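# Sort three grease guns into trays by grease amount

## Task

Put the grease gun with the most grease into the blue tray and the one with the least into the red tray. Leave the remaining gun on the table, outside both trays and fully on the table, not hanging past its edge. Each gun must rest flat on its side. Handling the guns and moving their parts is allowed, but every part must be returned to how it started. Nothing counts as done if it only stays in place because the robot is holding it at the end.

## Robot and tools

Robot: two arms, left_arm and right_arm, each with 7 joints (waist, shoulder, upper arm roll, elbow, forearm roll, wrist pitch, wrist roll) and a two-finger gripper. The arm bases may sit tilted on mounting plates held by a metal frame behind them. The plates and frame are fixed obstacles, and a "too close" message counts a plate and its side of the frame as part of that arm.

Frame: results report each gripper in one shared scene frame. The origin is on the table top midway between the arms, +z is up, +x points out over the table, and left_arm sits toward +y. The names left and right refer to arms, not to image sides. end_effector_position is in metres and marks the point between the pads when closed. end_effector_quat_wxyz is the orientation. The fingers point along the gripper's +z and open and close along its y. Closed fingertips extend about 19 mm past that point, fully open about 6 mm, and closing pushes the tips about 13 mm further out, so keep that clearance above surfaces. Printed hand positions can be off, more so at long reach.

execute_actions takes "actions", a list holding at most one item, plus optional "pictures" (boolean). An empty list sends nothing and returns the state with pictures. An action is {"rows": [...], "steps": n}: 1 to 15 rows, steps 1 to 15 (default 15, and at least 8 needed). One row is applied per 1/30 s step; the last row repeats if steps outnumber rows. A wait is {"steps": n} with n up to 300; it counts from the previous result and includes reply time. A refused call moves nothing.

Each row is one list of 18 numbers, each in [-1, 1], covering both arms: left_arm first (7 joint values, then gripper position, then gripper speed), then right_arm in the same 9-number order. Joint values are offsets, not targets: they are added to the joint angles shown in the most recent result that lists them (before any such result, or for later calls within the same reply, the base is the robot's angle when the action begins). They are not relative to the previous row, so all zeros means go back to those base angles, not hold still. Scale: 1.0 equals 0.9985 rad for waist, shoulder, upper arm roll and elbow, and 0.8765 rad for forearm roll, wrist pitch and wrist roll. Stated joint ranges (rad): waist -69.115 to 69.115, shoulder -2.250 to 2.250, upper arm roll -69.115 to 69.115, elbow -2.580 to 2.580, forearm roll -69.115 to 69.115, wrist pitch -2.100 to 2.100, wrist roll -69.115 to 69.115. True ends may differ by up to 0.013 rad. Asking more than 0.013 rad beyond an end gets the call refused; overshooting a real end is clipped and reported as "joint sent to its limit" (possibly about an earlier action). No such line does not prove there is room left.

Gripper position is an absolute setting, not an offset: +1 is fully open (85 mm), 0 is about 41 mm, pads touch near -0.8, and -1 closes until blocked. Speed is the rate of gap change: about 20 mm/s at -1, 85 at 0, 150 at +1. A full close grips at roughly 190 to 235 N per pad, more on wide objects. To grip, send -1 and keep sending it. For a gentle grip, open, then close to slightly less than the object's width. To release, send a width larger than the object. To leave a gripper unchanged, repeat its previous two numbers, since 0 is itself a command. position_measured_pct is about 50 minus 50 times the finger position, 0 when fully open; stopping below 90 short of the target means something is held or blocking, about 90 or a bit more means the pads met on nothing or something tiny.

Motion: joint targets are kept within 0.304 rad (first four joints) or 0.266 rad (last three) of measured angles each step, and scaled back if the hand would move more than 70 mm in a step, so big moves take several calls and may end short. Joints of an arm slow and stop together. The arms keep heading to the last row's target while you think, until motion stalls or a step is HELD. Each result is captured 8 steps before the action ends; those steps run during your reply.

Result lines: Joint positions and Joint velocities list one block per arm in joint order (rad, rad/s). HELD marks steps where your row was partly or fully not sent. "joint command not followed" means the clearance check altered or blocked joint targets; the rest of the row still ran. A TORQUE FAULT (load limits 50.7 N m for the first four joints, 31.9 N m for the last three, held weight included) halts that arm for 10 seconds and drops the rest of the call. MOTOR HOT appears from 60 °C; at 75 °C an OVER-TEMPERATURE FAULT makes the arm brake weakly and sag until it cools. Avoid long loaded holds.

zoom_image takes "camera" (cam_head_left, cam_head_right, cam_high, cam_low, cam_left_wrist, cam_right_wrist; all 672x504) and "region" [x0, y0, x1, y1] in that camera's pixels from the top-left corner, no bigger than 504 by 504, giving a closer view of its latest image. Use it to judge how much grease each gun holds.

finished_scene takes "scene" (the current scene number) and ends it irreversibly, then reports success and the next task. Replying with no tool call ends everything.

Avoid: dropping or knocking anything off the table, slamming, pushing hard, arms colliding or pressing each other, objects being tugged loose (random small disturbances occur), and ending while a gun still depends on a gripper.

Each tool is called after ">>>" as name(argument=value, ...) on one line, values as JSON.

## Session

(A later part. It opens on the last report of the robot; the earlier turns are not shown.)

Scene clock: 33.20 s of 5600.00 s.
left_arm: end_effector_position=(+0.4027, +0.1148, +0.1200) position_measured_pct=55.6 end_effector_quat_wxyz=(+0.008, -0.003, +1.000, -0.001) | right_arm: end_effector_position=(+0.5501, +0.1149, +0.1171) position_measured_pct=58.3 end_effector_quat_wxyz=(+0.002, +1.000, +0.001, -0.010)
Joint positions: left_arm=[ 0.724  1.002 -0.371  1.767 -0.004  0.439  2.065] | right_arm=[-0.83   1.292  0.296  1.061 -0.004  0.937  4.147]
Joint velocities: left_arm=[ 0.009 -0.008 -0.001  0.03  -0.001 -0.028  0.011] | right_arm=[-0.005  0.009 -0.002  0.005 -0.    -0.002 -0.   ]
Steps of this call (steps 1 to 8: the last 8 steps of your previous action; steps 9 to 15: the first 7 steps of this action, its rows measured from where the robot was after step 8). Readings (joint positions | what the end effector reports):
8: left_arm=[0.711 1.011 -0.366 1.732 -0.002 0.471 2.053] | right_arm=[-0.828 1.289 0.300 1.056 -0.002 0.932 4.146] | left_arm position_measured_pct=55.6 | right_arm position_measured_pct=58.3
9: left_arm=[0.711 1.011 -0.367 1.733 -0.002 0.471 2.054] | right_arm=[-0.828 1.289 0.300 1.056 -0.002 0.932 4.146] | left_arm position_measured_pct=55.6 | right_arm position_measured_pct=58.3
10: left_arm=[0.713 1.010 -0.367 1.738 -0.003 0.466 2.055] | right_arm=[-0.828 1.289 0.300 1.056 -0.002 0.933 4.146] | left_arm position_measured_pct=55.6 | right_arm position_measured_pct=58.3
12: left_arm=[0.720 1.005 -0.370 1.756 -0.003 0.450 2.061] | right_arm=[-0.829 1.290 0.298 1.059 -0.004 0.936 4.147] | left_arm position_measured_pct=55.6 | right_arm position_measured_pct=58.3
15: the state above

>>> execute_actions(actions=[{"rows":[[-0.047,0.03,0.009,-0.127,0.003,0.115,-0.044,-1,0,0.004,-0.004,0.006,-0.009,0.003,-0.009,0,-1,0]]}])

>>> execute_actions(actions=[{"steps":12}])

>>> execute_actions(actions=[{"rows":[[0,0,0,0,0,0,0,0.4,1,0,0,0,0,0,0,0,-1,0]],"steps":10}])

>>> execute_actions(actions=[{"rows":[[0.069,-0.033,-0.003,0.185,0,-0.149,0.065,0.4,1,0,0,0,0,0,0,0,-1,0]]}])

>>> execute_actions(actions=[{"rows":[[-1,-0.3,0,0.2,0,0,0,0.4,1,0,0,0,0,0,0,0,-1,0]]}])

>>> execute_actions(actions=[{"steps":35}])

>>> execute_actions(actions=[{"rows":[[0,0,0,0,0,0,0,0.4,1,-0.31,0.019,-0.054,0.165,0,-0.114,-0.367,-1,0]]}])

>>> execute_actions(actions=[{"steps":20}], pictures=true)

Scene clock: 34.23 s of 5600.00 s.
left_arm: end_effector_position=(+0.4251, +0.1132, +0.1187) position_measured_pct=55.6 end_effector_quat_wxyz=(+0.001, -0.001, +1.000, -0.000) | right_arm: end_effector_position=(+0.5600, +0.1123, +0.1194) position_measured_pct=58.3 end_effector_quat_wxyz=(+0.001, +1.000, -0.001, -0.000)
Joint positions: left_arm=[ 0.69   1.024 -0.363  1.676 -0.002  0.514  2.037] | right_arm=[-0.825  1.29   0.303  1.052 -0.001  0.929  4.147]
Joint velocities: left_arm=[-0.17   0.1    0.01  -0.529  0.005  0.398 -0.16 ] | right_arm=[ 0.015 -0.02   0.016 -0.022  0.006 -0.009 -0.001]
Steps of this call (steps 1 to 8: the last 8 steps of your previous action; steps 9 to 15: the robot went on to your last target; steps 16 to 24: nothing new was sent; steps 25 to 31: the first 7 steps of this action). Readings (joint positions | what the end effector reports):
25: left_arm=[0.725 1.001 -0.371 1.768 -0.004 0.438 2.065] | right_arm=[-0.829 1.293 0.297 1.060 -0.004 0.937 4.147] | left_arm position_measured_pct=55.6 | right_arm position_measured_pct=58.3
26: left_arm=[0.723 1.002 -0.370 1.762 -0.004 0.442 2.064] | right_arm=[-0.828 1.293 0.297 1.059 -0.004 0.936 4.147] | left_arm position_measured_pct=55.6 | right_arm position_measured_pct=58.3
28: left_arm=[0.712 1.009 -0.367 1.738 -0.003 0.464 2.056] | right_arm=[-0.827 1.292 0.300 1.056 -0.003 0.932 4.147] | left_arm position_measured_pct=55.6 | right_arm position_measured_pct=58.3
31: the state above

Scene clock: 34.63 s of 5600.00 s.
left_arm: end_effector_position=(+0.4338, +0.1134, +0.1183) position_measured_pct=55.6 end_effector_quat_wxyz=(-0.001, +0.000, +1.000, +0.001) | right_arm: end_effector_position=(+0.5619, +0.1121, +0.1210) position_measured_pct=58.3 end_effector_quat_wxyz=(-0.000, +1.000, -0.002, +0.001)
Joint positions: left_arm=[ 0.678  1.032 -0.361  1.641 -0.001  0.541  2.027] | right_arm=[-0.824  1.288  0.304  1.051 -0.001  0.928  4.147]
Joint velocities: left_arm=[-0.001  0.001  0.002 -0.001 -0.001  0.    -0.   ] | right_arm=[ 0.     0.001  0.     0.    -0.    -0.002  0.   ]
Kept back: nothing.
Steps of this call (steps 1 to 8: the last 8 steps of your previous action; steps 9 to 12: the robot went on to your last target). Readings (joint positions | what the end effector reports):
1: left_arm=[0.685 1.027 -0.362 1.660 -0.001 0.525 2.032] | right_arm=[-0.825 1.290 0.304 1.052 -0.001 0.928 4.147] | left_arm position_measured_pct=55.6 | right_arm position_measured_pct=58.3
2: left_arm=[0.682 1.029 -0.362 1.650 -0.001 0.533 2.029] | right_arm=[-0.825 1.289 0.304 1.051 -0.001 0.929 4.147] | left_arm position_measured_pct=55.6 | right_arm position_measured_pct=58.3
4: left_arm=[0.679 1.030 -0.362 1.643 -0.001 0.540 2.027] | right_arm=[-0.824 1.288 0.304 1.050 -0.000 0.928 4.147] | left_arm position_measured_pct=55.6 | right_arm position_measured_pct=58.3
8: left_arm=[0.678 1.032 -0.361 1.642 -0.001 0.541 2.027] | right_arm=[-0.824 1.288 0.304 1.051 -0.001 0.928 4.147] | left_arm position_measured_pct=55.6 | right_arm position_measured_pct=58.3
12: the state above

Scene clock: 34.70 s of 5600.00 s.
left_arm: end_effector_position=(+0.4338, +0.1133, +0.1184) position_measured_pct=55.2 end_effector_quat_wxyz=(-0.001, +0.000, +1.000, +0.001) | right_arm: end_effector_position=(+0.5620, +0.1119, +0.1209) position_measured_pct=58.3 end_effector_quat_wxyz=(-0.000, +1.000, -0.002, +0.001)
Joint positions: left_arm=[ 0.678  1.032 -0.361  1.642 -0.001  0.541  2.026] | right_arm=[-0.824  1.288  0.304  1.05  -0.001  0.928  4.147]
Joint velocities: left_arm=[ 0.004  0.     0.005  0.001 -0.     0.    -0.003] | right_arm=[0.004 0.    0.001 0.001 0.002 0.004 0.003]
Steps of this call (steps 1 to 2: the first 2 steps of this action). Readings (joint positions | what the end effector reports):
1: left_arm=[0.678 1.032 -0.361 1.642 -0.001 0.541 2.027] | right_arm=[-0.824 1.288 0.304 1.051 -0.001 0.928 4.147] | left_arm position_measured_pct=55.6 | right_arm position_measured_pct=58.3
2: the state above

Scene clock: 35.20 s of 5600.00 s.
left_arm: end_effector_position=(+0.3997, +0.1120, +0.1182) position_measured_pct=29.8 end_effector_quat_wxyz=(-0.001, -0.000, +1.000, +0.000) | right_arm: end_effector_position=(+0.5619, +0.1121, +0.1210) position_measured_pct=58.3 end_effector_quat_wxyz=(-0.000, +1.000, -0.002, +0.001)
Joint positions: left_arm=[ 0.721  1.01  -0.363  1.752 -0.001  0.463  2.061] | right_arm=[-0.824  1.288  0.304  1.051 -0.001  0.928  4.147]
Joint velocities: left_arm=[ 0.276 -0.119  0.014  0.807  0.007 -0.546  0.25 ] | right_arm=[-0.     0.002  0.     0.    -0.    -0.002  0.   ]
Steps of this call (steps 1 to 8: the last 8 steps of your previous action; steps 9 to 15: the first 7 steps of this action, its rows measured from where the robot was after step 8). Readings (joint positions | what the end effector reports):
8: left_arm=[0.678 1.032 -0.361 1.641 -0.001 0.541 2.027] | right_arm=[-0.824 1.288 0.304 1.051 -0.001 0.928 4.147] | left_arm position_measured_pct=30.6 | right_arm position_measured_pct=58.3
9: left_arm=[0.678 1.032 -0.361 1.642 -0.001 0.540 2.027] | right_arm=[-0.824 1.288 0.304 1.051 -0.001 0.928 4.147] | left_arm position_measured_pct=30.2 | right_arm position_measured_pct=58.3
10: left_arm=[0.681 1.030 -0.362 1.648 -0.001 0.536 2.028] | right_arm=[-0.824 1.288 0.304 1.051 -0.001 0.928 4.147] | left_arm position_measured_pct=30.2 | right_arm position_measured_pct=58.3
12: left_arm=[0.692 1.025 -0.363 1.674 -0.001 0.517 2.037] | right_arm=[-0.824 1.288 0.304 1.051 -0.001 0.928 4.147] | left_arm position_measured_pct=29.8 | right_arm position_measured_pct=58.3
15: the state above

Scene clock: 35.70 s of 5600.00 s.
left_arm: end_effector_position=(+0.3836, +0.1669, +0.1370) position_measured_pct=29.8 end_effector_quat_wxyz=(-0.010, -0.069, +0.997, -0.012) | right_arm: end_effector_position=(+0.5619, +0.1121, +0.1210) position_measured_pct=58.3 end_effector_quat_wxyz=(-0.000, +1.000, -0.002, +0.001)
Joint positions: left_arm=[ 0.632  0.896 -0.362  1.892 -0.001  0.41   2.083] | right_arm=[-0.824  1.288  0.304  1.051 -0.001  0.928  4.147]
Joint velocities: left_arm=[-0.792 -0.598 -0.047  0.416 -0.007  0.002 -0.   ] | right_arm=[-0.001 -0.001  0.    -0.     0.    -0.    -0.   ]
Steps of this call (steps 1 to 8: the last 8 steps of your previous action; steps 9 to 15: the first 7 steps of this action, its rows measured from where the robot was after step 8). Readings (joint positions | what the end effector reports):
8: left_arm=[0.745 1.000 -0.364 1.826 -0.001 0.411 2.083] | right_arm=[-0.824 1.288 0.304 1.051 -0.001 0.928 4.147] | left_arm position_measured_pct=29.8 | right_arm position_measured_pct=58.3
9: left_arm=[0.744 0.999 -0.364 1.827 -0.001 0.411 2.083] | right_arm=[-0.824 1.288 0.304 1.051 -0.001 0.928 4.147] | left_arm position_measured_pct=29.8 | right_arm position_measured_pct=58.3
10: left_arm=[0.738 0.992 -0.362 1.830 -0.001 0.411 2.083] | right_arm=[-0.824 1.288 0.304 1.051 -0.001 0.928 4.147] | left_arm position_measured_pct=29.8 | right_arm position_measured_pct=58.3
12: left_arm=[0.709 0.963 -0.360 1.848 -0.000 0.410 2.083] | right_arm=[-0.824 1.288 0.304 1.051 -0.001 0.928 4.147] | left_arm position_measured_pct=29.8 | right_arm position_measured_pct=58.3
15: the state above

Scene clock: 36.87 s of 5600.00 s.
left_arm: end_effector_position=(+0.2861, +0.5107, +0.1050) position_measured_pct=29.8 end_effector_quat_wxyz=(-0.101, -0.494, +0.863, +0.015) | right_arm: end_effector_position=(+0.5619, +0.1121, +0.1210) position_measured_pct=58.3 end_effector_quat_wxyz=(-0.000, +1.000, -0.002, +0.001)
Joint positions: left_arm=[-0.248  0.701 -0.365  2.026 -0.001  0.411  2.083] | right_arm=[-0.824  1.288  0.304  1.051 -0.001  0.928  4.147]
Joint velocities: left_arm=[-0.047 -0.003  0.019  0.     0.001 -0.     0.   ] | right_arm=[-0.     0.001 -0.     0.     0.     0.001  0.   ]
Kept back: nothing.
Steps of this call (steps 1 to 8: the last 8 steps of your previous action; steps 9 to 35: the robot went on to your last target). Readings (joint positions | what the end effector reports):
1: left_arm=[0.606 0.877 -0.363 1.905 -0.001 0.410 2.083] | right_arm=[-0.824 1.288 0.304 1.051 -0.001 0.928 4.147] | left_arm position_measured_pct=29.8 | right_arm position_measured_pct=58.3
2: left_arm=[0.579 0.859 -0.363 1.917 -0.001 0.411 2.083] | right_arm=[-0.824 1.288 0.304 1.051 -0.001 0.928 4.147] | left_arm position_measured_pct=29.8 | right_arm position_measured_pct=58.3
4: left_arm=[0.524 0.828 -0.363 1.939 -0.001 0.411 2.083] | right_arm=[-0.824 1.288 0.304 1.051 -0.001 0.928 4.147] | left_arm position_measured_pct=29.8 | right_arm position_measured_pct=58.3
8: left_arm=[0.409 0.782 -0.363 1.971 -0.001 0.411 2.083] | right_arm=[-0.824 1.288 0.304 1.051 -0.001 0.928 4.147] | left_arm position_measured_pct=29.8 | right_arm position_measured_pct=58.3
35: the state above

Scene clock: 37.10 s of 5600.00 s.
left_arm: end_effector_position=(+0.2861, +0.5106, +0.1050) position_measured_pct=29.8 end_effector_quat_wxyz=(-0.101, -0.494, +0.863, +0.015) | right_arm: end_effector_position=(+0.5205, +0.1607, +0.1227) position_measured_pct=58.3 end_effector_quat_wxyz=(-0.001, +1.000, +0.004, +0.003)
Joint positions: left_arm=[-0.247  0.701 -0.365  2.026 -0.001  0.411  2.083] | right_arm=[-0.923  1.293  0.29   1.102  0.     0.896  4.058]
Joint velocities: left_arm=[-0.002  0.001 -0.001  0.     0.    -0.    -0.   ] | right_arm=[-0.641  0.043 -0.161  0.33  -0.02  -0.207 -0.661]
Steps of this call (steps 1 to 7: the first 7 steps of this action). Readings (joint positions | what the end effector reports):
1: left_arm=[-0.248 0.701 -0.364 2.026 -0.001 0.411 2.083] | right_arm=[-0.825 1.288 0.304 1.051 -0.000 0.928 4.146] | left_arm position_measured_pct=29.8 | right_arm position_measured_pct=58.3
2: left_arm=[-0.247 0.701 -0.365 2.026 -0.001 0.411 2.083] | right_arm=[-0.831 1.288 0.305 1.054 0.001 0.926 4.142] | left_arm position_measured_pct=29.8 | right_arm position_measured_pct=58.3
4: left_arm=[-0.247 0.701 -0.364 2.026 -0.001 0.411 2.083] | right_arm=[-0.858 1.289 0.304 1.069 0.002 0.917 4.119] | left_arm position_measured_pct=29.8 | right_arm position_measured_pct=58.3
7: the state above

Scene clock: 37.77 s of 5600.00 s.
left_arm: end_effector_position=(+0.2861, +0.5107, +0.1050) position_measured_pct=29.8 end_effector_quat_wxyz=(-0.101, -0.494, +0.863, +0.015) | right_arm: end_effector_position=(+0.4120, +0.2459, +0.1210) position_measured_pct=58.3 end_effector_quat_wxyz=(+0.001, +1.000, -0.002, +0.001)
Joint positions: left_arm=[-0.248  0.701 -0.365  2.026 -0.001  0.411  2.083] | right_arm=[-1.133  1.307  0.25   1.215 -0.001  0.828  3.825]
Joint velocities: left_arm=[ 0.    -0.     0.002 -0.    -0.001  0.001  0.   ] | right_arm=[-0.005  0.    -0.002  0.    -0.001 -0.    -0.   ]
Kept back: nothing.
Steps of this call (steps 1 to 8: the last 8 steps of your previous action; steps 9 to 20: the robot went on to your last target). Readings (joint positions | what the end effector reports):
1: left_arm=[-0.247 0.701 -0.365 2.026 -0.001 0.411 2.083] | right_arm=[-0.944 1.294 0.285 1.113 -0.000 0.889 4.036] | left_arm position_measured_pct=29.8 | right_arm position_measured_pct=58.3
2: left_arm=[-0.248 0.701 -0.365 2.026 -0.001 0.411 2.083] | right_arm=[-0.965 1.296 0.281 1.125 -0.000 0.882 4.012] | left_arm position_measured_pct=29.8 | right_arm position_measured_pct=58.3
4: left_arm=[-0.248 0.701 -0.365 2.026 -0.001 0.411 2.083] | right_arm=[-1.008 1.298 0.274 1.147 0.000 0.869 3.966] | left_arm position_measured_pct=29.8 | right_arm position_measured_pct=58.3
8: left_arm=[-0.248 0.701 -0.365 2.026 -0.001 0.411 2.083] | right_arm=[-1.090 1.304 0.257 1.191 -0.001 0.842 3.873] | left_arm position_measured_pct=29.8 | right_arm position_measured_pct=58.3
20: the state above

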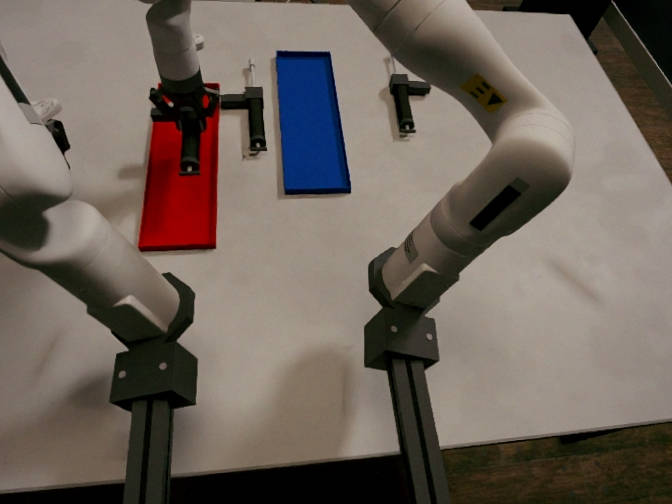

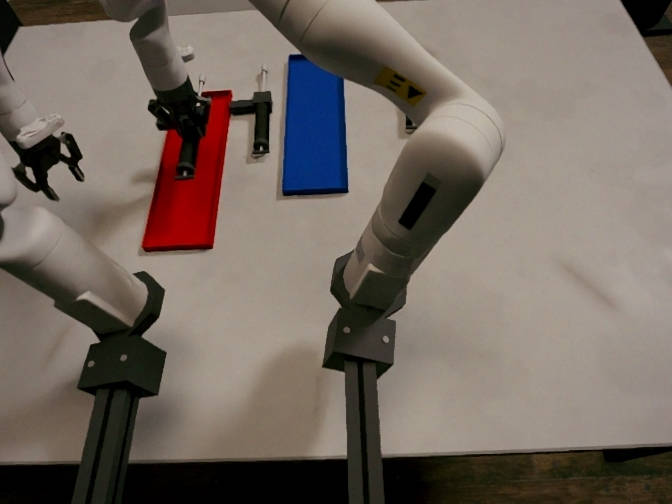

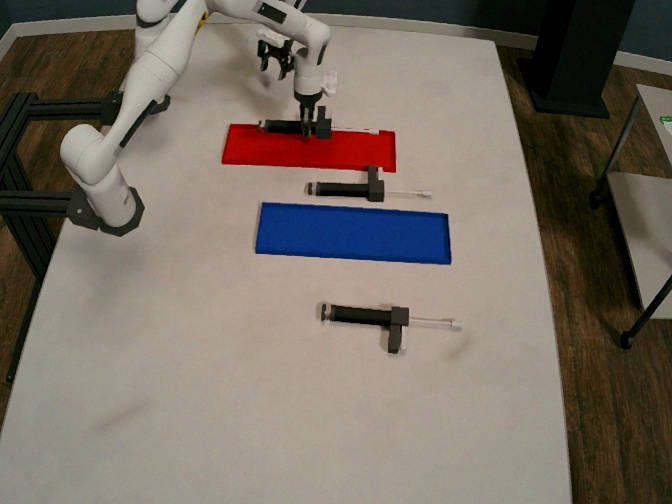

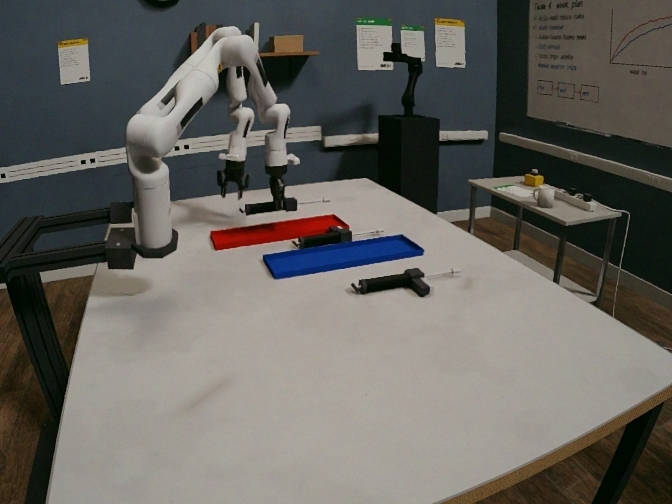

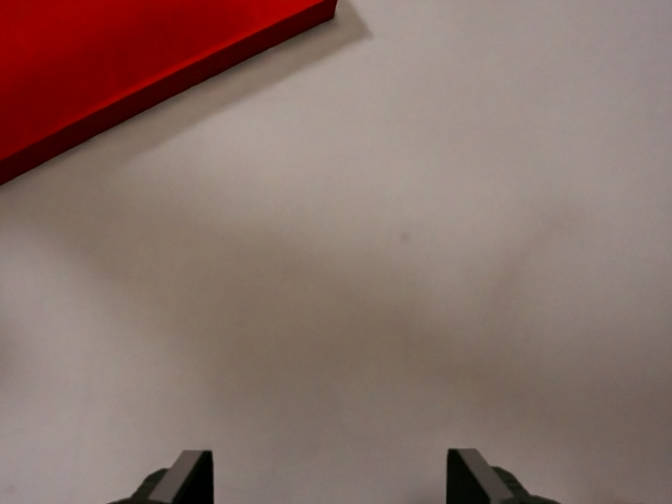

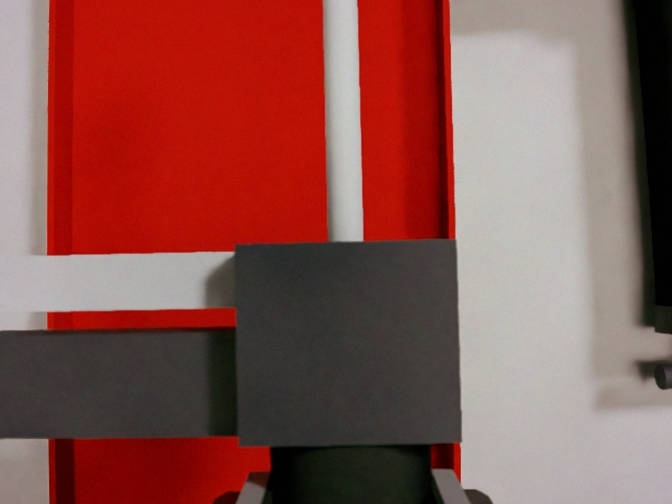

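>>> execute_actions(actions=[{"rows":[[0,0,0,0,0,0,0,0.4,1,0.016,0.161,-0.01,-0.043,0,-0.135,-0.024,-1,0]]}])

>>> execute_actions(actions=[{"steps":14}], pictures=true)

Scene clock: 38.43 s of 5600.00 s.
left_arm: end_effector_position=(+0.2861, +0.5107, +0.1050) position_measured_pct=29.8 end_effector_quat_wxyz=(-0.101, -0.494, +0.863, +0.015) | right_arm: end_effector_position=(+0.4062, +0.2523, +0.0635) position_measured_pct=58.3 end_effector_quat_wxyz=(+0.001, +1.000, -0.000, +0.002)
Joint positions: left_arm=[-0.248  0.701 -0.365  2.026 -0.001  0.411  2.083] | right_arm=[-1.123  1.413  0.244  1.186 -0.     0.752  3.812]
Joint velocities: left_arm=[ 0.    -0.001 -0.001 -0.001 -0.001  0.001 -0.   ] | right_arm=[ 0.066  0.628 -0.062 -0.126 -0.009 -0.481 -0.089]
Steps of this call (steps 1 to 13: the robot went on to your last target; steps 14 to 20: the first 7 steps of this action). Readings (joint positions | what the end effector reports):
14: left_arm=[-0.248 0.701 -0.365 2.026 -0.001 0.411 2.083] | right_arm=[-1.134 1.308 0.250 1.215 -0.001 0.828 3.825] | left_arm position_measured_pct=29.8 | right_arm position_measured_pct=58.3
15: left_arm=[-0.248 0.701 -0.365 2.026 -0.001 0.411 2.083] | right_arm=[-1.133 1.314 0.250 1.213 -0.000 0.824 3.824] | left_arm position_measured_pct=29.8 | right_arm position_measured_pct=58.3
17: left_arm=[-0.248 0.701 -0.365 2.026 -0.001 0.411 2.083] | right_arm=[-1.130 1.342 0.249 1.204 -0.000 0.804 3.821] | left_arm position_measured_pct=29.8 | right_arm position_measured_pct=58.3
20: the state above

Scene clock: 38.90 s of 5600.00 s.
left_arm: end_effector_position=(+0.2861, +0.5107, +0.1050) position_measured_pct=29.8 end_effector_quat_wxyz=(-0.101, -0.494, +0.863, +0.015) | right_arm: end_effector_position=(+0.4015, +0.2544, +0.0335) position_measured_pct=58.3 end_effector_quat_wxyz=(+0.001, +1.000, -0.000, +0.003)
Joint positions: left_arm=[-0.248  0.701 -0.365  2.026 -0.001  0.411  2.083] | right_arm=[-1.117  1.468  0.24   1.172 -0.001  0.71   3.804]
Joint velocities: left_arm=[ 0.     0.001  0.001 -0.001 -0.001 -0.    -0.   ] | right_arm=[-0.     0.004 -0.    -0.     0.001  0.003 -0.   ]
Kept back: nothing.
Steps of this call (steps 1 to 8: the last 8 steps of your previous action; steps 9 to 14: the robot went on to your last target). Readings (joint positions | what the end effector reports):
1: left_arm=[-0.248 0.701 -0.365 2.026 -0.001 0.411 2.083] | right_arm=[-1.121 1.432 0.242 1.183 -0.001 0.737 3.809] | left_arm position_measured_pct=29.8 | right_arm position_measured_pct=58.3
2: left_arm=[-0.248 0.701 -0.365 2.026 -0.001 0.411 2.083] | right_arm=[-1.119 1.446 0.241 1.179 -0.001 0.725 3.807] | left_arm position_measured_pct=29.8 | right_arm position_measured_pct=58.3
4: left_arm=[-0.248 0.701 -0.365 2.026 -0.001 0.411 2.083] | right_arm=[-1.118 1.462 0.239 1.176 -0.001 0.713 3.804] | left_arm position_measured_pct=29.8 | right_arm position_measured_pct=58.3
8: left_arm=[-0.248 0.701 -0.365 2.026 -0.001 0.411 2.083] | right_arm=[-1.118 1.466 0.240 1.173 -0.001 0.710 3.804] | left_arm position_measured_pct=29.8 | right_arm position_measured_pct=58.3
14: the state above

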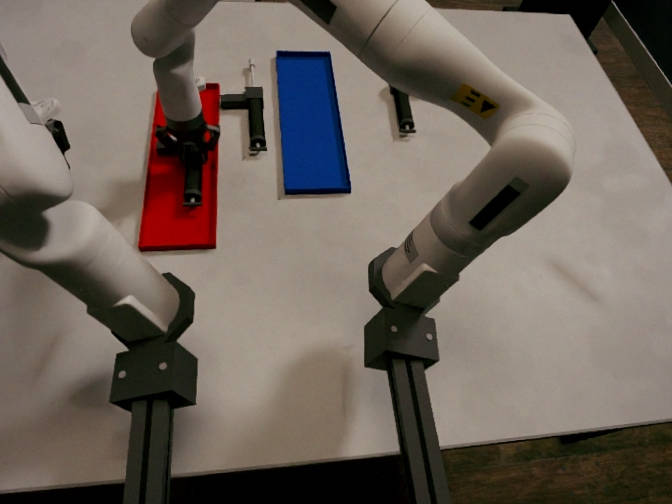

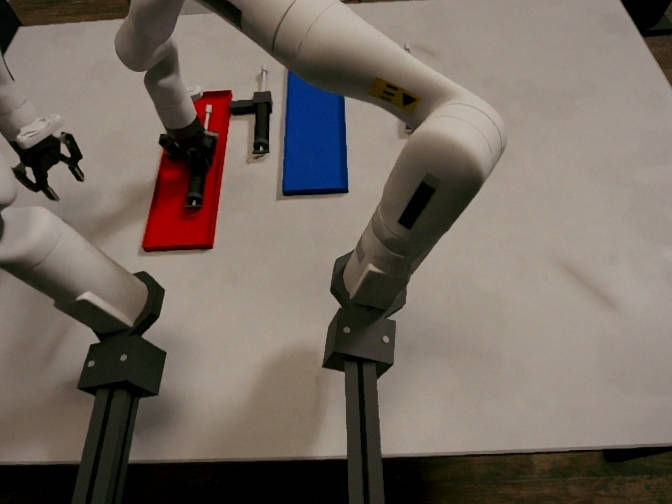

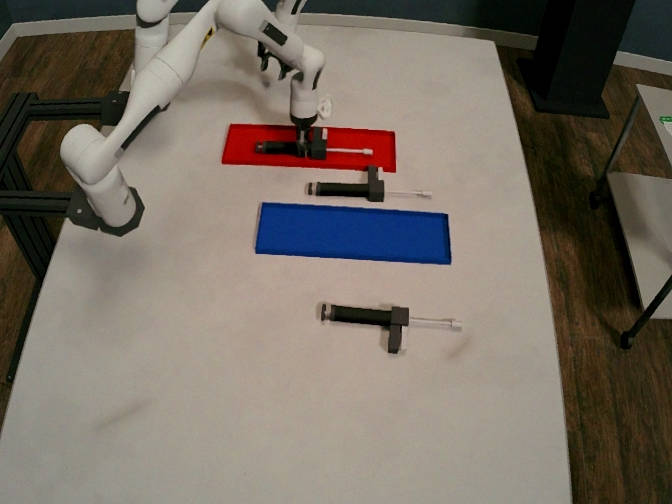

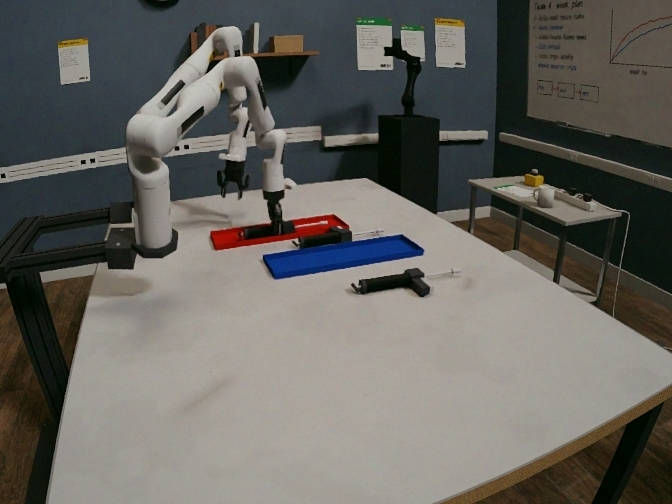

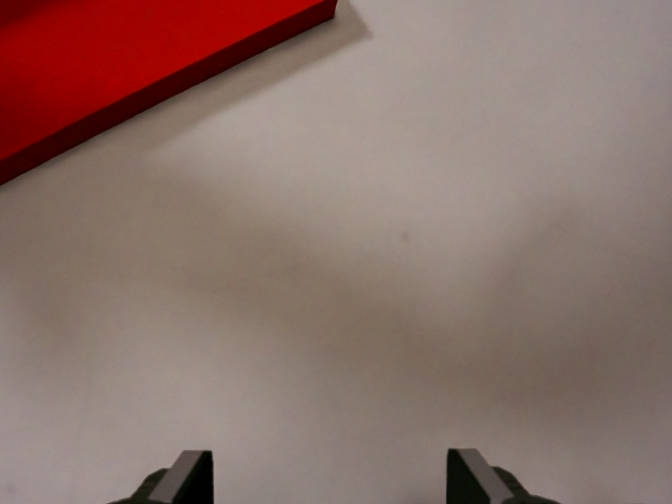

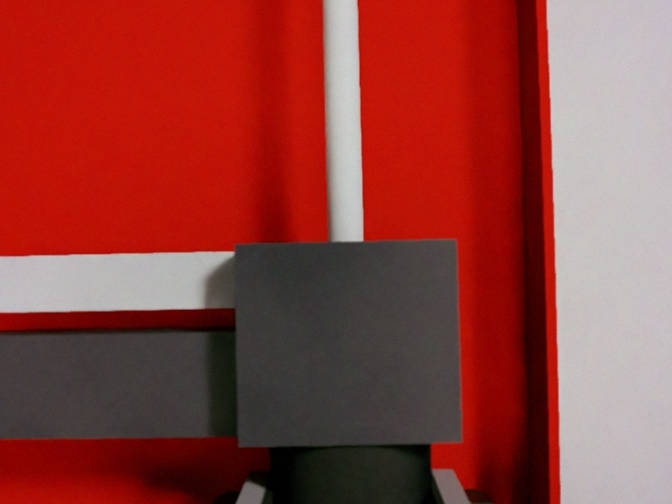

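>>> execute_actions(actions=[{"rows":[[0,0,0,0,0,0,0,0.4,1,0,0.005,0,0,0,0,0,-1,0],[0,0,0,0,0,0,0,0.4,1,0,0.005,0,0,0,0,0,-1,0],[0,0,0,0,0,0,0,0.4,1,0,0.005,0,0,0,0,0,0.3,0.5]]}])

>>> execute_actions(actions=[{"rows":[[0,0,0,0,0,0,0,0.4,1,-0.036,-0.165,0.01,0.043,0,0.135,0,0.3,0.5]]}])

>>> execute_actions(actions=[{"rows":[[0,0,0,0,0,0,0,0.4,1,0.885,-0.26,0.1,-0.012,0,0.01,1,0.4,0.5]]}])

>>> execute_actions(actions=[{"steps":45}], pictures=true)

Scene clock: 39.67 s of 5600.00 s.
left_arm: end_effector_position=(+0.2861, +0.5107, +0.1050) position_measured_pct=29.8 end_effector_quat_wxyz=(-0.101, -0.494, +0.863, +0.015) | right_arm: end_effector_position=(+0.4007, +0.2542, +0.0319) position_measured_pct=48.4 end_effector_quat_wxyz=(+0.002, +1.000, +0.000, +0.002)
Joint positions: left_arm=[-0.248  0.701 -0.365  2.026 -0.001  0.411  2.083] | right_arm=[-1.118  1.471  0.24   1.172 -0.001  0.71   3.804]
Joint velocities: left_arm=[-0.    -0.     0.002 -0.     0.     0.     0.   ] | right_arm=[-0.003 -0.01   0.001 -0.01   0.    -0.002  0.   ]
Steps of this call (steps 1 to 16: the robot went on to your last target; steps 17 to 23: the first 7 steps of this action). Readings (joint positions | what the end effector reports):
17: left_arm=[-0.248 0.701 -0.365 2.026 -0.001 0.411 2.083] | right_arm=[-1.117 1.469 0.240 1.172 -0.001 0.710 3.804] | left_arm position_measured_pct=29.8 | right_arm position_measured_pct=58.3
18: left_arm=[-0.248 0.701 -0.365 2.026 -0.001 0.411 2.083] | right_arm=[-1.117 1.470 0.240 1.172 -0.000 0.709 3.804] | left_arm position_measured_pct=29.8 | right_arm position_measured_pct=58.3
20: left_arm=[-0.248 0.701 -0.365 2.026 -0.001 0.411 2.083] | right_arm=[-1.117 1.472 0.240 1.173 -0.001 0.710 3.804] | left_arm position_measured_pct=29.8 | right_arm position_measured_pct=57.9
23: the state above

Scene clock: 40.17 s of 5600.00 s.
left_arm: end_effector_position=(+0.2861, +0.5107, +0.1050) position_measured_pct=29.8 end_effector_quat_wxyz=(-0.101, -0.494, +0.863, +0.015) | right_arm: end_effector_position=(+0.4047, +0.2554, +0.0898) position_measured_pct=34.9 end_effector_quat_wxyz=(+0.000, +1.000, -0.001, +0.004)
Joint positions: left_arm=[-0.248  0.701 -0.365  2.026 -0.001  0.411  2.083] | right_arm=[-1.14   1.368  0.246  1.2   -0.001  0.783  3.804]
Joint velocities: left_arm=[-0.     0.    -0.002 -0.001 -0.001 -0.     0.001] | right_arm=[-0.14  -0.642  0.05   0.127  0.002  0.477 -0.   ]
Steps of this call (steps 1 to 8: the last 8 steps of your previous action; steps 9 to 15: the first 7 steps of this action, its rows measured from where the robot was after step 8). Readings (joint positions | what the end effector reports):
8: left_arm=[-0.248 0.701 -0.365 2.026 -0.001 0.411 2.083] | right_arm=[-1.117 1.472 0.240 1.172 -0.001 0.710 3.804] | left_arm position_measured_pct=29.8 | right_arm position_measured_pct=34.9
9: left_arm=[-0.248 0.701 -0.365 2.026 -0.001 0.411 2.083] | right_arm=[-1.118 1.471 0.240 1.173 -0.001 0.710 3.804] | left_arm position_measured_pct=29.8 | right_arm position_measured_pct=34.9
10: left_arm=[-0.248 0.701 -0.365 2.026 -0.001 0.411 2.083] | right_arm=[-1.119 1.466 0.240 1.175 -0.001 0.714 3.804] | left_arm position_measured_pct=29.8 | right_arm position_measured_pct=34.9
12: left_arm=[-0.248 0.701 -0.365 2.026 -0.001 0.411 2.083] | right_arm=[-1.125 1.438 0.241 1.183 -0.001 0.733 3.804] | left_arm position_measured_pct=29.8 | right_arm position_measured_pct=34.9
15: the state above

Scene clock: 40.67 s of 5600.00 s.
left_arm: end_effector_position=(+0.2861, +0.5107, +0.1050) position_measured_pct=29.8 end_effector_quat_wxyz=(-0.101, -0.494, +0.863, +0.015) | right_arm: end_effector_position=(+0.4641, +0.2192, +0.1524) position_measured_pct=30.2 end_effector_quat_wxyz=(-0.018, +0.999, -0.021, +0.019)
Joint positions: left_arm=[-0.248  0.701 -0.365  2.026 -0.001  0.411  2.083] | right_arm=[-1.065  1.238  0.274  1.211 -0.001  0.83   3.879]
Joint velocities: left_arm=[ 0.     0.     0.002  0.001 -0.001  0.     0.   ] | right_arm=[ 0.54  -0.367  0.158 -0.023 -0.004  0.014  0.466]
Steps of this call (steps 1 to 8: the last 8 steps of your previous action; steps 9 to 15: the first 7 steps of this action, its rows measured from where the robot was after step 8). Readings (joint positions | what the end effector reports):
8: left_arm=[-0.248 0.701 -0.365 2.026 -0.001 0.411 2.083] | right_arm=[-1.153 1.310 0.250 1.215 -0.001 0.828 3.804] | left_arm position_measured_pct=29.8 | right_arm position_measured_pct=34.9
9: left_arm=[-0.248 0.701 -0.365 2.026 -0.001 0.411 2.083] | right_arm=[-1.152 1.309 0.250 1.215 -0.001 0.828 3.805] | left_arm position_measured_pct=29.8 | right_arm position_measured_pct=34.9
10: left_arm=[-0.248 0.701 -0.365 2.026 -0.001 0.411 2.083] | right_arm=[-1.146 1.303 0.249 1.215 -0.002 0.828 3.809] | left_arm position_measured_pct=29.8 | right_arm position_measured_pct=34.1
12: left_arm=[-0.248 0.701 -0.365 2.026 -0.001 0.411 2.083] | right_arm=[-1.119 1.280 0.254 1.215 -0.002 0.829 3.831] | left_arm position_measured_pct=29.8 | right_arm position_measured_pct=31.3
15: the state above

Scene clock: 42.17 s of 5600.00 s.
left_arm: end_effector_position=(+0.2861, +0.5107, +0.1050) position_measured_pct=29.8 end_effector_quat_wxyz=(-0.101, -0.494, +0.863, +0.015) | right_arm: end_effector_position=(+0.6151, -0.2658, +0.1196) position_measured_pct=29.8 end_effector_quat_wxyz=(+0.000, +0.999, -0.044, -0.000)
Joint positions: left_arm=[-0.248  0.701 -0.365  2.026 -0.001  0.411  2.083] | right_arm=[-0.271  1.051  0.35   1.203 -0.001  0.837  4.68 ]
Joint velocities: left_arm=[ 0.     0.001 -0.002 -0.001 -0.002  0.001  0.   ] | right_arm=[ 0.013 -0.002 -0.006 -0.001 -0.002 -0.002  0.003]
Kept back: nothing.
Steps of this call (steps 1 to 8: the last 8 steps of your previous action; steps 9 to 45: the robot went on to your last target). Readings (joint positions | what the end effector reports):
1: left_arm=[-0.248 0.701 -0.365 2.026 -0.001 0.411 2.083] | right_arm=[-1.047 1.226 0.279 1.211 -0.001 0.830 3.894] | left_arm position_measured_pct=29.8 | right_arm position_measured_pct=29.8
2: left_arm=[-0.248 0.701 -0.365 2.026 -0.001 0.411 2.083] | right_arm=[-1.028 1.215 0.283 1.210 -0.001 0.831 3.910] | left_arm position_measured_pct=29.8 | right_arm position_measured_pct=29.8
4: left_arm=[-0.248 0.701 -0.365 2.026 -0.001 0.411 2.083] | right_arm=[-0.991 1.194 0.292 1.209 -0.001 0.831 3.943] | left_arm position_measured_pct=29.8 | right_arm position_measured_pct=29.8
8: left_arm=[-0.248 0.701 -0.365 2.026 -0.001 0.411 2.083] | right_arm=[-0.913 1.158 0.306 1.207 -0.001 0.833 4.011] | left_arm position_measured_pct=29.8 | right_arm position_measured_pct=29.8
45: the state above

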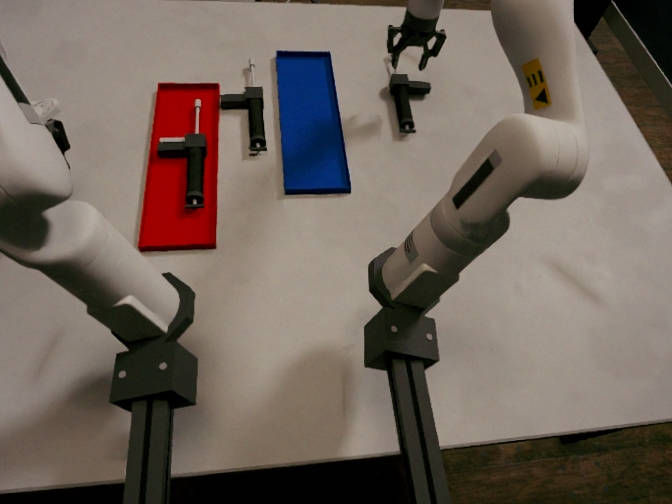

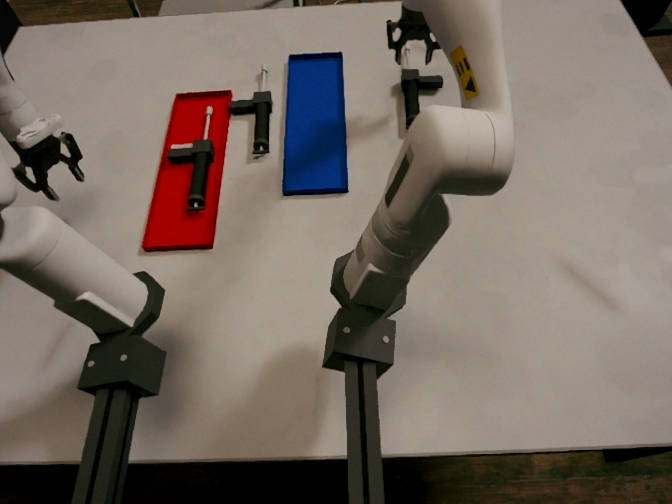

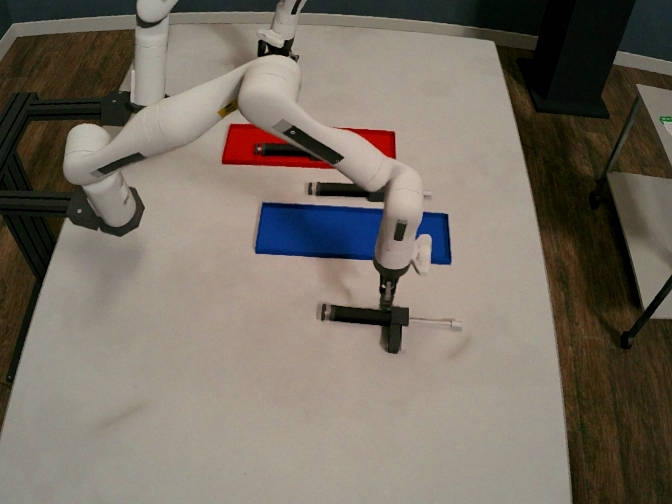

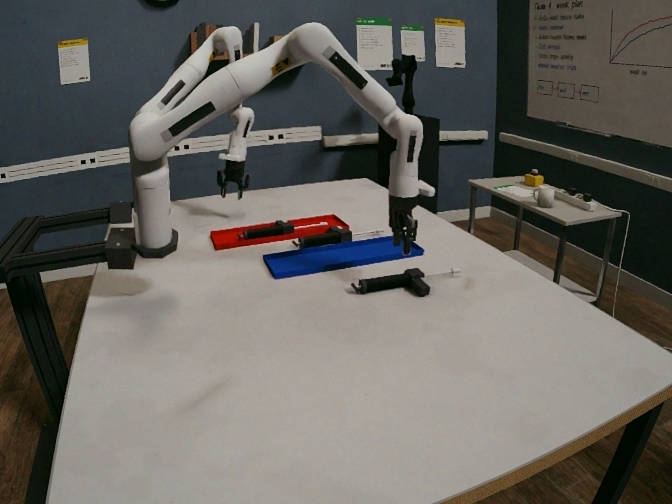

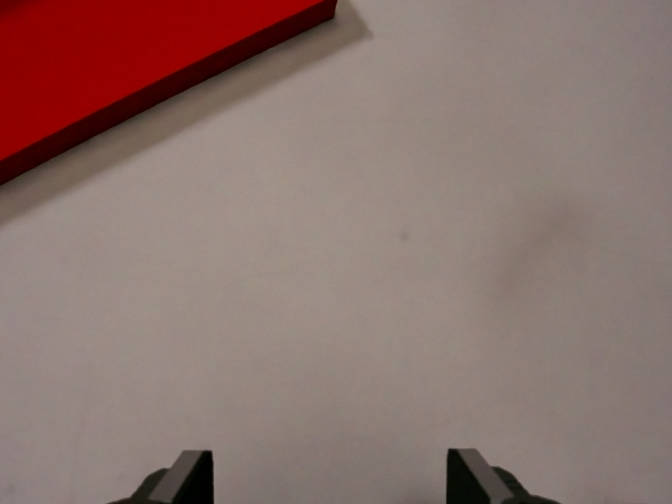

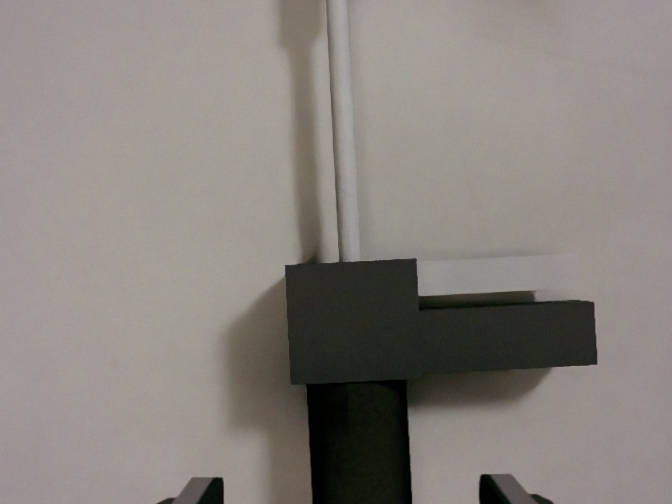

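>>> execute_actions(actions=[{"rows":[[0.7,0,0,0,0,0,0,0.4,1,0.07,0.161,-0.027,-0.053,0,-0.138,0.03,0.4,0.5]]}])

>>> execute_actions(actions=[{"steps":25}])

>>> execute_actions(actions=[{"rows":[[0.295,0.298,0,-0.201,0,0,0,0.4,1,0,0,0,0,0,0,0,-1,0]]}])

>>> execute_actions(actions=[{"steps":16}])

>>> execute_actions(actions=[{"rows":[[0,0,0,0,0,0,0,0.4,1,-0.07,-0.161,0.027,0.053,0,0.138,-0.06,-1,0]]}])

>>> execute_actions(actions=[{"rows":[[0,0,0,0,0,0,0,0.4,1,-0.28,0.118,-0.024,-0.075,0,0.052,-0.29,-1,0]]}])

>>> execute_actions(actions=[{"steps":16}])

Scene clock: 42.93 s of 5600.00 s.
left_arm: end_effector_position=(+0.3135, +0.4720, +0.1141) position_measured_pct=29.8 end_effector_quat_wxyz=(-0.088, -0.443, +0.892, +0.008) | right_arm: end_effector_position=(+0.6156, -0.2699, +0.0586) position_measured_pct=29.8 end_effector_quat_wxyz=(+0.002, +0.999, -0.038, -0.001)
Joint positions: left_arm=[-0.126  0.702 -0.367  2.026 -0.001  0.411  2.083] | right_arm=[-0.224  1.156  0.333  1.168 -0.001  0.76   4.697]
Joint velocities: left_arm=[ 0.932 -0.001  0.041 -0.006  0.009 -0.002  0.   ] | right_arm=[ 0.259  0.607 -0.111 -0.171  0.001 -0.491  0.108]
Steps of this call (steps 1 to 15: the robot went on to your last target; step 16: nothing new was sent; steps 17 to 23: the first 7 steps of this action). Readings (joint positions | what the end effector reports):
17: left_arm=[-0.246 0.701 -0.365 2.026 -0.001 0.411 2.083] | right_arm=[-0.269 1.052 0.350 1.202 -0.001 0.836 4.681] | left_arm position_measured_pct=29.8 | right_arm position_measured_pct=29.8
18: left_arm=[-0.239 0.701 -0.366 2.026 -0.001 0.411 2.083] | right_arm=[-0.266 1.058 0.349 1.200 -0.001 0.832 4.681] | left_arm position_measured_pct=29.8 | right_arm position_measured_pct=29.8
20: left_arm=[-0.209 0.701 -0.367 2.026 -0.002 0.411 2.083] | right_arm=[-0.254 1.087 0.345 1.190 -0.001 0.813 4.686] | left_arm position_measured_pct=29.8 | right_arm position_measured_pct=29.8
23: the state above

Scene clock: 43.77 s of 5600.00 s.
left_arm: end_effector_position=(+0.3714, +0.2562, +0.1735) position_measured_pct=29.8 end_effector_quat_wxyz=(-0.022, -0.183, +0.982, -0.031) | right_arm: end_effector_position=(+0.6145, -0.2706, +0.0260) position_measured_pct=29.8 end_effector_quat_wxyz=(+0.001, +0.999, -0.034, +0.000)
Joint positions: left_arm=[ 0.447  0.701 -0.364  2.026 -0.001  0.411  2.083] | right_arm=[-0.201  1.212  0.323  1.15  -0.001  0.716  4.707]
Joint velocities: left_arm=[ 0.038  0.    -0.008  0.001  0.     0.001  0.   ] | right_arm=[-0.001  0.     0.    -0.    -0.     0.003  0.   ]
Kept back: nothing.
Steps of this call (steps 1 to 8: the last 8 steps of your previous action; steps 9 to 25: the robot went on to your last target). Readings (joint positions | what the end effector reports):
1: left_arm=[-0.096 0.701 -0.366 2.025 -0.001 0.411 2.083] | right_arm=[-0.216 1.174 0.330 1.163 -0.001 0.745 4.700] | left_arm position_measured_pct=29.8 | right_arm position_measured_pct=29.8
2: left_arm=[-0.066 0.701 -0.365 2.025 -0.001 0.411 2.083] | right_arm=[-0.210 1.189 0.327 1.159 -0.001 0.733 4.703] | left_arm position_measured_pct=29.8 | right_arm position_measured_pct=29.8
4: left_arm=[-0.006 0.701 -0.365 2.025 -0.001 0.411 2.083] | right_arm=[-0.204 1.204 0.324 1.154 -0.001 0.719 4.706] | left_arm position_measured_pct=29.8 | right_arm position_measured_pct=29.8
8: left_arm=[0.114 0.701 -0.365 2.025 -0.001 0.411 2.083] | right_arm=[-0.202 1.209 0.323 1.151 -0.001 0.716 4.707] | left_arm position_measured_pct=29.8 | right_arm position_measured_pct=29.8
25: the state above

Scene clock: 44.00 s of 5600.00 s.
left_arm: end_effector_position=(+0.3784, +0.2052, +0.1524) position_measured_pct=29.8 end_effector_quat_wxyz=(-0.017, -0.115, +0.993, -0.018) | right_arm: end_effector_position=(+0.6146, -0.2706, +0.0261) position_measured_pct=42.9 end_effector_quat_wxyz=(+0.001, +0.999, -0.034, +0.000)
Joint positions: left_arm=[ 0.561  0.816 -0.366  1.952 -0.001  0.411  2.083] | right_arm=[-0.201  1.212  0.323  1.15  -0.001  0.716  4.707]
Joint velocities: left_arm=[ 0.745  0.76   0.039 -0.539  0.008 -0.007  0.   ] | right_arm=[ 0.    -0.001  0.    -0.     0.001 -0.    -0.   ]
Steps of this call (steps 1 to 7: the first 7 steps of this action). Readings (joint positions | what the end effector reports):
1: left_arm=[0.449 0.703 -0.365 2.025 -0.001 0.411 2.083] | right_arm=[-0.201 1.212 0.323 1.150 -0.001 0.716 4.707] | left_arm position_measured_pct=29.8 | right_arm position_measured_pct=29.8
2: left_arm=[0.457 0.709 -0.366 2.022 -0.001 0.411 2.083] | right_arm=[-0.201 1.212 0.323 1.150 -0.001 0.716 4.707] | left_arm position_measured_pct=29.8 | right_arm position_measured_pct=30.2
4: left_arm=[0.487 0.739 -0.368 2.003 -0.002 0.411 2.083] | right_arm=[-0.201 1.212 0.323 1.150 -0.001 0.716 4.707] | left_arm position_measured_pct=29.8 | right_arm position_measured_pct=34.1
7: the state above

Scene clock: 44.53 s of 5600.00 s.
left_arm: end_effector_position=(+0.3772, +0.1165, +0.1168) position_measured_pct=29.8 end_effector_quat_wxyz=(-0.003, -0.005, +1.000, +0.001) | right_arm: end_effector_position=(+0.6149, -0.2700, +0.0268) position_measured_pct=58.3 end_effector_quat_wxyz=(+0.000, +0.999, -0.034, +0.000)
Joint positions: left_arm=[ 0.74   0.997 -0.364  1.825 -0.001  0.411  2.083] | right_arm=[-0.201  1.21   0.323  1.15  -0.001  0.716  4.707]
Joint velocities: left_arm=[ 0.013  0.013 -0.001 -0.001 -0.001  0.001 -0.   ] | right_arm=[-0.001  0.     0.    -0.     0.     0.001  0.001]
Kept back: nothing.
Steps of this call (steps 1 to 8: the last 8 steps of your previous action; steps 9 to 16: the robot went on to your last target). Readings (joint positions | what the end effector reports):
1: left_arm=[0.586 0.841 -0.365 1.935 -0.001 0.411 2.083] | right_arm=[-0.201 1.212 0.323 1.150 -0.001 0.716 4.707] | left_arm position_measured_pct=29.8 | right_arm position_measured_pct=45.6
2: left_arm=[0.610 0.866 -0.365 1.917 -0.001 0.411 2.083] | right_arm=[-0.201 1.212 0.323 1.150 -0.001 0.716 4.707] | left_arm position_measured_pct=29.8 | right_arm position_measured_pct=48.8
4: left_arm=[0.658 0.915 -0.365 1.883 -0.001 0.411 2.083] | right_arm=[-0.201 1.211 0.322 1.150 -0.001 0.716 4.707] | left_arm position_measured_pct=29.8 | right_arm position_measured_pct=54.8
8: left_arm=[0.725 0.982 -0.362 1.834 -0.001 0.410 2.083] | right_arm=[-0.201 1.210 0.323 1.150 -0.001 0.716 4.707] | left_arm position_measured_pct=29.8 | right_arm position_measured_pct=58.3
16: the state above

Scene clock: 44.77 s of 5600.00 s.
left_arm: end_effector_position=(+0.3772, +0.1165, +0.1169) position_measured_pct=29.8 end_effector_quat_wxyz=(-0.002, -0.005, +1.000, +0.001) | right_arm: end_effector_position=(+0.6165, -0.2671, +0.0860) position_measured_pct=58.3 end_effector_quat_wxyz=(+0.001, +0.999, -0.048, -0.000)
Joint positions: left_arm=[ 0.74   0.997 -0.364  1.825 -0.001  0.411  2.083] | right_arm=[-0.246  1.109  0.34   1.185 -0.001  0.792  4.674]
Joint velocities: left_arm=[ 0.001  0.001  0.    -0.001 -0.001 -0.001  0.   ] | right_arm=[-0.277 -0.637  0.107  0.145 -0.003  0.477 -0.217]
Steps of this call (steps 1 to 7: the first 7 steps of this action). Readings (joint positions | what the end effector reports):
1: left_arm=[0.740 0.998 -0.364 1.825 -0.001 0.411 2.083] | right_arm=[-0.202 1.209 0.323 1.151 -0.001 0.717 4.707] | left_arm position_measured_pct=29.8 | right_arm position_measured_pct=58.3
2: left_arm=[0.740 0.997 -0.364 1.825 -0.001 0.411 2.083] | right_arm=[-0.204 1.205 0.324 1.154 -0.001 0.720 4.705] | left_arm position_measured_pct=29.8 | right_arm position_measured_pct=58.3
4: left_arm=[0.740 0.997 -0.364 1.825 -0.001 0.411 2.083] | right_arm=[-0.215 1.179 0.328 1.165 -0.001 0.740 4.697] | left_arm position_measured_pct=29.8 | right_arm position_measured_pct=58.3
7: the state above

Scene clock: 45.27 s of 5600.00 s.
left_arm: end_effector_position=(+0.3772, +0.1165, +0.1168) position_measured_pct=29.8 end_effector_quat_wxyz=(-0.003, -0.005, +1.000, +0.001) | right_arm: end_effector_position=(+0.6226, -0.1997, +0.1190) position_measured_pct=58.3 end_effector_quat_wxyz=(-0.001, +0.999, -0.046, -0.001)
Joint positions: left_arm=[ 0.74   0.997 -0.364  1.825 -0.001  0.411  2.083] | right_arm=[-0.366  1.093  0.345  1.177 -0.     0.853  4.569]
Joint velocities: left_arm=[-0.    -0.     0.001  0.     0.001  0.    -0.   ] | right_arm=[-0.608  0.251 -0.098 -0.166 -0.016  0.095 -0.549]
Steps of this call (steps 1 to 8: the last 8 steps of your previous action; steps 9 to 15: the first 7 steps of this action, its rows measured from where the robot was after step 8). Readings (joint positions | what the end effector reports):
8: left_arm=[0.740 0.997 -0.364 1.825 -0.001 0.411 2.083] | right_arm=[-0.270 1.052 0.350 1.202 -0.001 0.837 4.654] | left_arm position_measured_pct=29.8 | right_arm position_measured_pct=58.3
9: left_arm=[0.740 0.997 -0.364 1.825 -0.001 0.411 2.083] | right_arm=[-0.272 1.052 0.350 1.202 -0.001 0.838 4.654] | left_arm position_measured_pct=29.8 | right_arm position_measured_pct=58.3
10: left_arm=[0.740 0.997 -0.364 1.825 -0.001 0.411 2.083] | right_arm=[-0.277 1.054 0.352 1.201 0.000 0.839 4.649] | left_arm position_measured_pct=29.8 | right_arm position_measured_pct=58.3
12: left_arm=[0.740 0.997 -0.364 1.825 -0.001 0.411 2.083] | right_arm=[-0.304 1.066 0.354 1.194 0.002 0.843 4.626] | left_arm position_measured_pct=29.8 | right_arm position_measured_pct=58.3
15: the state above

Scene clock: 45.80 s of 5600.00 s.
left_arm: end_effector_position=(+0.3772, +0.1165, +0.1168) position_measured_pct=29.8 end_effector_quat_wxyz=(-0.003, -0.005, +1.000, +0.001) | right_arm: end_effector_position=(+0.6174, -0.0686, +0.1210) position_measured_pct=58.3 end_effector_quat_wxyz=(-0.006, +1.000, -0.028, -0.001)
Joint positions: left_arm=[ 0.74   0.997 -0.364  1.825 -0.001  0.411  2.083] | right_arm=[-0.549  1.169  0.326  1.128 -0.001  0.883  4.4  ]
Joint velocities: left_arm=[ 0.    -0.    -0.003  0.    -0.001 -0.     0.   ] | right_arm=[-0.003  0.007  0.011 -0.     0.001  0.001 -0.002]
Kept back: nothing.
Steps of this call (steps 1 to 8: the last 8 steps of your previous action; steps 9 to 16: the robot went on to your last target). Readings (joint positions | what the end effector reports):
1: left_arm=[0.740 0.997 -0.364 1.825 -0.001 0.411 2.083] | right_arm=[-0.386 1.101 0.342 1.171 -0.000 0.856 4.550] | left_arm position_measured_pct=29.8 | right_arm position_measured_pct=58.3
2: left_arm=[0.740 0.997 -0.364 1.825 -0.001 0.411 2.083] | right_arm=[-0.406 1.109 0.340 1.166 -0.000 0.859 4.532] | left_arm position_measured_pct=29.8 | right_arm position_measured_pct=58.3
4: left_arm=[0.740 0.997 -0.364 1.825 -0.001 0.411 2.083] | right_arm=[-0.446 1.126 0.337 1.155 -0.000 0.866 4.496] | left_arm position_measured_pct=29.8 | right_arm position_measured_pct=58.3
8: left_arm=[0.740 0.997 -0.364 1.825 -0.001 0.411 2.083] | right_arm=[-0.520 1.157 0.327 1.135 -0.002 0.878 4.427] | left_arm position_measured_pct=29.8 | right_arm position_measured_pct=58.3
16: the state above


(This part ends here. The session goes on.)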